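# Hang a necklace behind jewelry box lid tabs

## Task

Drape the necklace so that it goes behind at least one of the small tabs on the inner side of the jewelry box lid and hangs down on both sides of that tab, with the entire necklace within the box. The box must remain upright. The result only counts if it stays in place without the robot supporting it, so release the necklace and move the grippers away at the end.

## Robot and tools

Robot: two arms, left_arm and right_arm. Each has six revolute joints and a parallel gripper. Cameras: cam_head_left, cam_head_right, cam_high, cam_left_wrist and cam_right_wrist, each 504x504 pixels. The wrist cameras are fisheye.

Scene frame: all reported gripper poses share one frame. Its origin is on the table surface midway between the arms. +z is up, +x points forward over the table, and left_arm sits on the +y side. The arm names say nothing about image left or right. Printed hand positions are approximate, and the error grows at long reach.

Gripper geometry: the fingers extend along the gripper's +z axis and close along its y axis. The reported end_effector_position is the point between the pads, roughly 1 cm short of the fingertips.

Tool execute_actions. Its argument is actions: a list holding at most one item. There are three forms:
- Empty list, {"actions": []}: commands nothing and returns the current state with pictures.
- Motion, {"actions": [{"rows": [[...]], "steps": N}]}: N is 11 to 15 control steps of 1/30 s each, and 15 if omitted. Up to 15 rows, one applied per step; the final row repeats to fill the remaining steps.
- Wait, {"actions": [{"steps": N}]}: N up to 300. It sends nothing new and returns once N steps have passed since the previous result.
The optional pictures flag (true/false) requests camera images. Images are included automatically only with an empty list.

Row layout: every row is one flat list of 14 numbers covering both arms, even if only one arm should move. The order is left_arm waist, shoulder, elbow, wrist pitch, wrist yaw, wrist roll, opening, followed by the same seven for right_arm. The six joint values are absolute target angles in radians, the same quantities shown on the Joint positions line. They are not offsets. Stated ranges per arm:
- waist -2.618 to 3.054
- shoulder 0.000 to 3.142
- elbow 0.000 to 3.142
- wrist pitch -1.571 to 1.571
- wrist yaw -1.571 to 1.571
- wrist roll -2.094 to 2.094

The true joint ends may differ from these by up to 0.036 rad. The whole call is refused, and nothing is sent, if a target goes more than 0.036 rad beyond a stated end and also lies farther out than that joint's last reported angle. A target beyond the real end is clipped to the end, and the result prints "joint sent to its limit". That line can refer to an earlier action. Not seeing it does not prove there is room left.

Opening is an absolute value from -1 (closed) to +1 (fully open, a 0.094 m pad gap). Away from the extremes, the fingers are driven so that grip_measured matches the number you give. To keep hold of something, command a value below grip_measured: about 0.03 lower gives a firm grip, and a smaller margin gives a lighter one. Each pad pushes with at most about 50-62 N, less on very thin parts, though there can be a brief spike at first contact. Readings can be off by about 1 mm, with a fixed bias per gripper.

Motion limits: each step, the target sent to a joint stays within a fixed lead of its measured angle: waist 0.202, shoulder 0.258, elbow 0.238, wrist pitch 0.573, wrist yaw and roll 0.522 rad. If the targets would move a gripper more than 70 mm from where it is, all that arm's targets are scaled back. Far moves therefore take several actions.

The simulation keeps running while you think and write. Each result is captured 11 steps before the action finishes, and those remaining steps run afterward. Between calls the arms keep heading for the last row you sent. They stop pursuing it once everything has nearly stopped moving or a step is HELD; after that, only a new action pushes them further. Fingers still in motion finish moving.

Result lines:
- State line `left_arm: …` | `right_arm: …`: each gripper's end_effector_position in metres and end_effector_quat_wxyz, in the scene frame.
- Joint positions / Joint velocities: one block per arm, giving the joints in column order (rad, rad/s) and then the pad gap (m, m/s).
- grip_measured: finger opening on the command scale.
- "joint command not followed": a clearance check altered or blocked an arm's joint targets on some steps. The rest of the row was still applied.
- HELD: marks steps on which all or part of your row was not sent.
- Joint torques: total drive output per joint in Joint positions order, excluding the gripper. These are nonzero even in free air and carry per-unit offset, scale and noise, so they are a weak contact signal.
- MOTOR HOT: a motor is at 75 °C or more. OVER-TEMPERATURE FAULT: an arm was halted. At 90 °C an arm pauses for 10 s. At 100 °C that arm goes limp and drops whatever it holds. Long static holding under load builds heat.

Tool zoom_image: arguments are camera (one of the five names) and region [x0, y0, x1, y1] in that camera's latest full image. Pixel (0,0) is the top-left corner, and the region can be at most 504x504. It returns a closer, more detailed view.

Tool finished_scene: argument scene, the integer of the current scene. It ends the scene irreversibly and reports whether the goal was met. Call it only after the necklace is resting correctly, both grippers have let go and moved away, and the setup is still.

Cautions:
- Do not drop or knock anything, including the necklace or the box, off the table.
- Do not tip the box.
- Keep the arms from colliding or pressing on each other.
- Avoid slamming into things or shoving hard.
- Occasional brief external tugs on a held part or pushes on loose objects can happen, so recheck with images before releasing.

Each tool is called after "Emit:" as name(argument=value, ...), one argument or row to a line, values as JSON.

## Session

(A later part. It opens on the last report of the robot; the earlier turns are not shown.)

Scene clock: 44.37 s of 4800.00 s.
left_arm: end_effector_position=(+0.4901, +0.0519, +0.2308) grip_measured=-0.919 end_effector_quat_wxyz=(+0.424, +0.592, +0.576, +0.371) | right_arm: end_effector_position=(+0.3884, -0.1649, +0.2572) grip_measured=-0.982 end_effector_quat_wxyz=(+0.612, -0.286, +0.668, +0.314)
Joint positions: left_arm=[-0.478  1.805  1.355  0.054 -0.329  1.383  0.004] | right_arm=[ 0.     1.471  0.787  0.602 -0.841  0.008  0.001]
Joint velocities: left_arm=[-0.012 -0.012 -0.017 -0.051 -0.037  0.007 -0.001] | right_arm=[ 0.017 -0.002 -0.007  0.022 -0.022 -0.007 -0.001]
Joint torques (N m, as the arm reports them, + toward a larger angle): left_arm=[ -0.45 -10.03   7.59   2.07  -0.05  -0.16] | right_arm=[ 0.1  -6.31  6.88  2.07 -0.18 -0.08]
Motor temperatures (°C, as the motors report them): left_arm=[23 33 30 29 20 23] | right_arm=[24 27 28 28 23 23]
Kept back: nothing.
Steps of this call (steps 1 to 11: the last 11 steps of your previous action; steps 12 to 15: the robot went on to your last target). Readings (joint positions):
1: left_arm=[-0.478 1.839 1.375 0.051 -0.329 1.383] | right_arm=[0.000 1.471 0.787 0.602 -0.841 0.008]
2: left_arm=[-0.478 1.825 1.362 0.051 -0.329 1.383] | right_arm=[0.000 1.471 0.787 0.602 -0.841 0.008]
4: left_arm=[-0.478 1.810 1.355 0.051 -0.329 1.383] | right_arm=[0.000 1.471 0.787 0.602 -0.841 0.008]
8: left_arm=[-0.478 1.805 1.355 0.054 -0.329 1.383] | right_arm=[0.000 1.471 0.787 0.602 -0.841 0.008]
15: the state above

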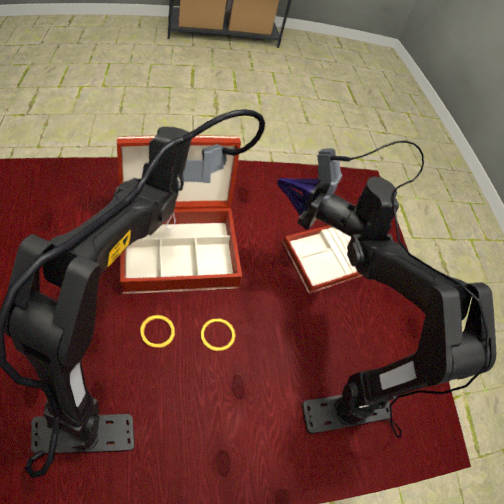

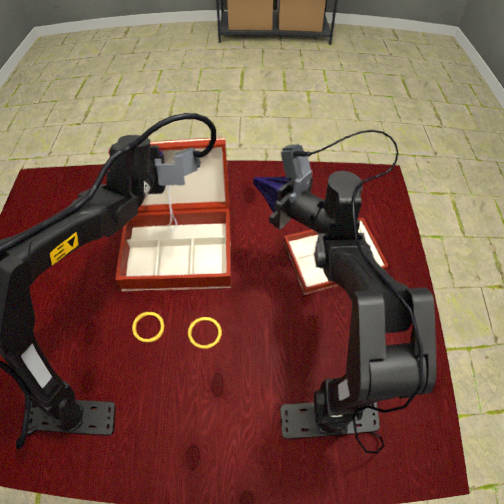

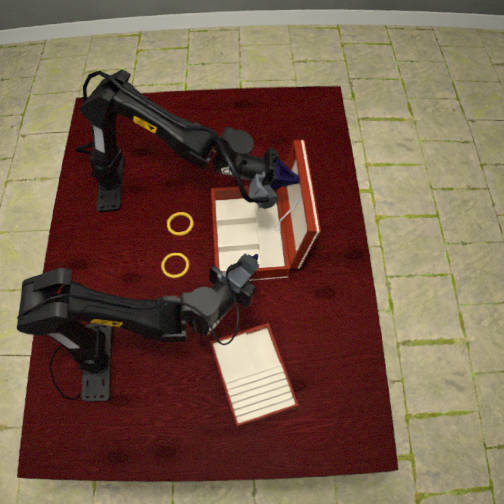

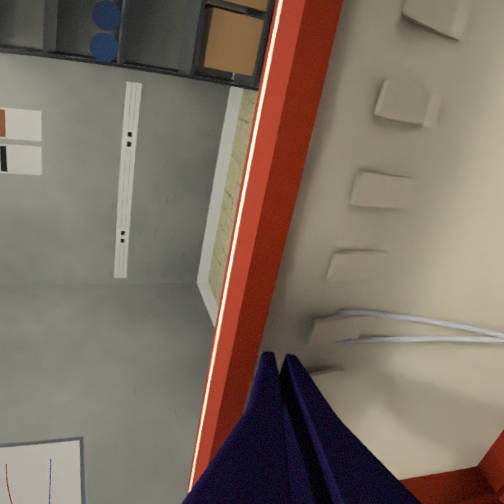

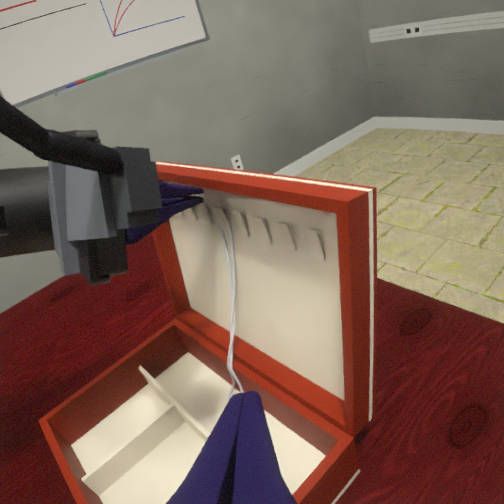

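Hung behind the tab. Retract and park.

Emit:
execute_actions(
  actions=[
    {"rows":[[-0.51,1.76,1.30,0.03,-0.35,1.37,-0.95,-0.03,1.42,0.8,0.55,-0.75,0,-1],[-0.54,1.70,1.25,0,-0.38,1.37,-0.95,-0.06,1.36,0.82,0.5,-0.65,0,-1],[-0.57,1.60,1.16,-0.02,-0.41,1.3,-0.95,-0.09,1.3,0.83,0.43,-0.55,0,-1],[-0.6,1.50,1.08,-0.03,-0.44,1.2,-0.95,-0.12,1.24,0.84,0.36,-0.45,0,-1],[-0.6,1.40,1.02,-0.04,-0.44,1.1,-0.95,-0.15,1.18,0.86,0.3,-0.35,0,-1],[-0.58,1.32,1.0,-0.04,-0.42,1.0,-0.95,-0.17,1.12,0.87,0.24,-0.25,0,-1],[-0.5,1.25,1.0,-0.04,-0.38,0.9,-0.95,-0.19,1.06,0.88,0.18,-0.15,0,-1],[-0.4,1.2,1.0,-0.03,-0.3,0.75,-0.95,-0.2,1.0,0.9,0.1,0,0,-1],[-0.3,1.17,1.0,-0.02,-0.25,0.6,-0.95,-0.2,1.0,0.9,0.1,0,0,-1],[-0.2,1.14,1.0,-0.01,-0.2,0.45,-0.95,-0.2,1.0,0.9,0.1,0,0,-1],[-0.1,1.12,1.0,0,-0.1,0.3,-0.95,-0.2,1.0,0.9,0.1,0,0,-1],[0,1.1,1.0,0,0,0.15,-0.95,-0.2,1.0,0.9,0.1,0,0,-1]]},
  ],
)

Emit:
execute_actions(
  actions=[
    {"steps":30},
  ],
  pictures=true,
)

Emit:
zoom_image(
  camera="cam_head_left",
  region=[100,120,260,300],
)

Scene clock: 45.37 s of 4800.00 s.
left_arm: end_effector_position=(+0.4556, +0.0528, +0.2236) grip_measured=-0.948 end_effector_quat_wxyz=(+0.416, +0.593, +0.585, +0.364) | right_arm: end_effector_position=(+0.3972, -0.1997, +0.2682) grip_measured=-0.982 end_effector_quat_wxyz=(+0.629, -0.228, +0.697, +0.258)
Joint positions: left_arm=[-0.517  1.7    1.227  0.043 -0.367  1.349  0.002] | right_arm=[-0.045  1.392  0.787  0.506 -0.714  0.008  0.001]
Joint velocities: left_arm=[-0.652 -1.79  -2.059 -0.418 -0.418 -0.784 -0.   ] | right_arm=[-0.72  -1.209  0.046 -1.15   1.531 -0.007  0.   ]
Joint torques (N m, as the arm reports them, + toward a larger angle): left_arm=[ -2.54 -13.27   8.72   1.92  -0.05  -0.14] | right_arm=[-1.55 -9.96  9.36  2.59 -0.05 -0.09]
Motor temperatures (°C, as the motors report them): left_arm=[23 33 30 30 20 23] | right_arm=[24 27 28 28 23 23]
Steps of this call (steps 1 to 15: the robot went on to your last target; steps 16 to 26: nothing new was sent; steps 27 to 30: the first 4 steps of this action). Readings (joint positions):
27: left_arm=[-0.480 1.802 1.350 0.055 -0.331 1.383] | right_arm=[-0.001 1.468 0.787 0.596 -0.831 0.008]
28: left_arm=[-0.486 1.788 1.332 0.055 -0.339 1.383] | right_arm=[-0.008 1.455 0.787 0.577 -0.805 0.008]
30: the state above

Scene clock: 46.37 s of 4800.00 s.
left_arm: end_effector_position=(+0.3631, +0.2530, +0.3762) grip_measured=-0.948 end_effector_quat_wxyz=(+0.680, +0.037, +0.728, +0.079) | right_arm: end_effector_position=(+0.3512, -0.3703, +0.3895) grip_measured=-0.982 end_effector_quat_wxyz=(+0.719, +0.055, +0.690, -0.052)
Joint positions: left_arm=[ 0.007  1.093  1.007  0.022 -0.013  0.165  0.002] | right_arm=[-0.196  0.989  0.909  0.121 -0.009  0.008  0.001]
Joint velocities: left_arm=[-0.007  0.002 -0.002 -0.037  0.037 -0.007  0.001] | right_arm=[-0.012  0.002  0.002 -0.022  0.037 -0.037 -0.001]
Joint torques (N m, as the arm reports them, + toward a larger angle): left_arm=[-0.48 -2.12  8.73  1.98  0.17 -0.14] | right_arm=[-0.28 -1.25  5.92  2.1  -0.04 -0.11]
Motor temperatures (°C, as the motors report them): left_arm=[23 33 30 30 20 23] | right_arm=[24 27 28 28 23 23]
Kept back: nothing.
Steps of this call (steps 1 to 11: the last 11 steps of your previous action; steps 12 to 30: the robot went on to your last target). Readings (joint positions):
1: left_arm=[-0.542 1.630 1.155 0.027 -0.379 1.310] | right_arm=[-0.072 1.349 0.791 0.471 -0.662 0.008]
2: left_arm=[-0.567 1.552 1.088 0.007 -0.383 1.258] | right_arm=[-0.099 1.302 0.800 0.438 -0.605 0.008]
4: left_arm=[-0.569 1.412 1.014 -0.038 -0.361 1.151] | right_arm=[-0.144 1.202 0.825 0.367 -0.476 0.008]
8: left_arm=[-0.388 1.219 1.007 -0.025 -0.248 0.872] | right_arm=[-0.194 1.023 0.887 0.244 -0.204 0.008]
30: the state above

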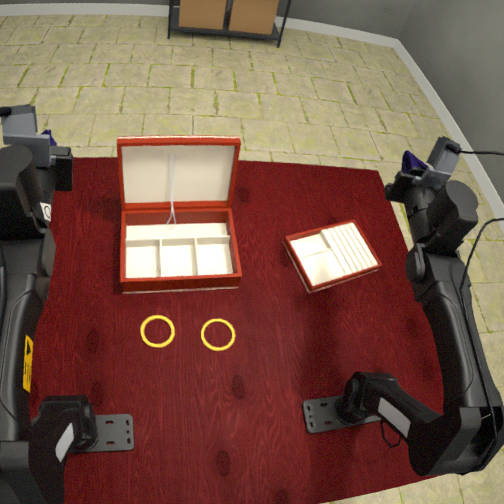

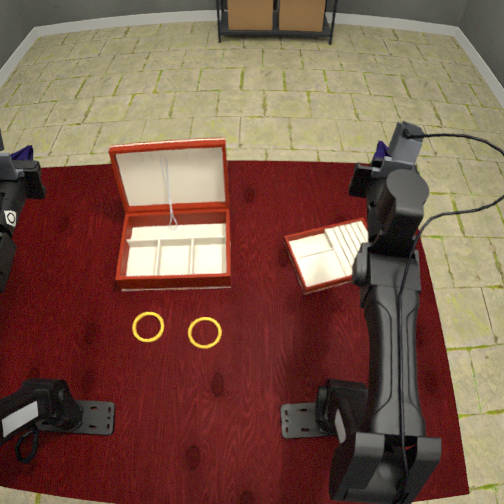

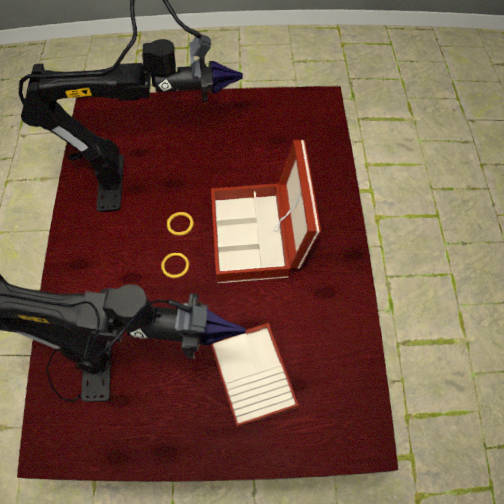

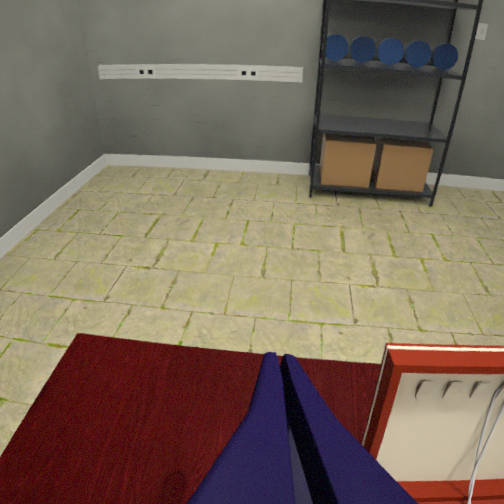

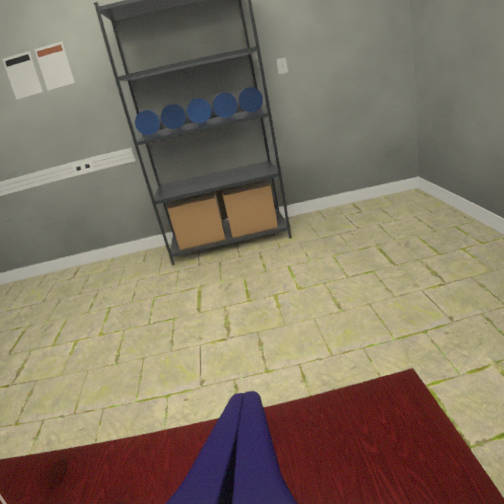

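Region (100, 120, 260, 300) of cam_head_left's 504x504 image, scaled by 2.800, with more detail than that image has.

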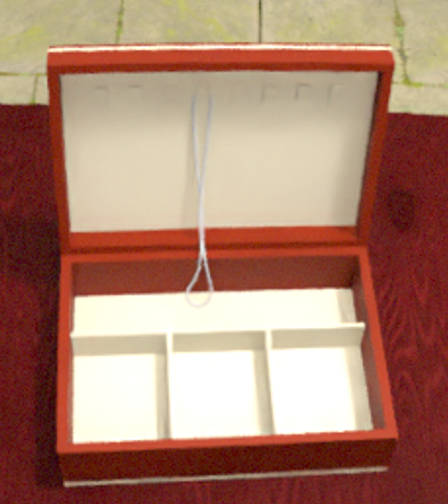

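Emit:
finished_scene(
  scene=2,
)

The scene is finished: the task was done.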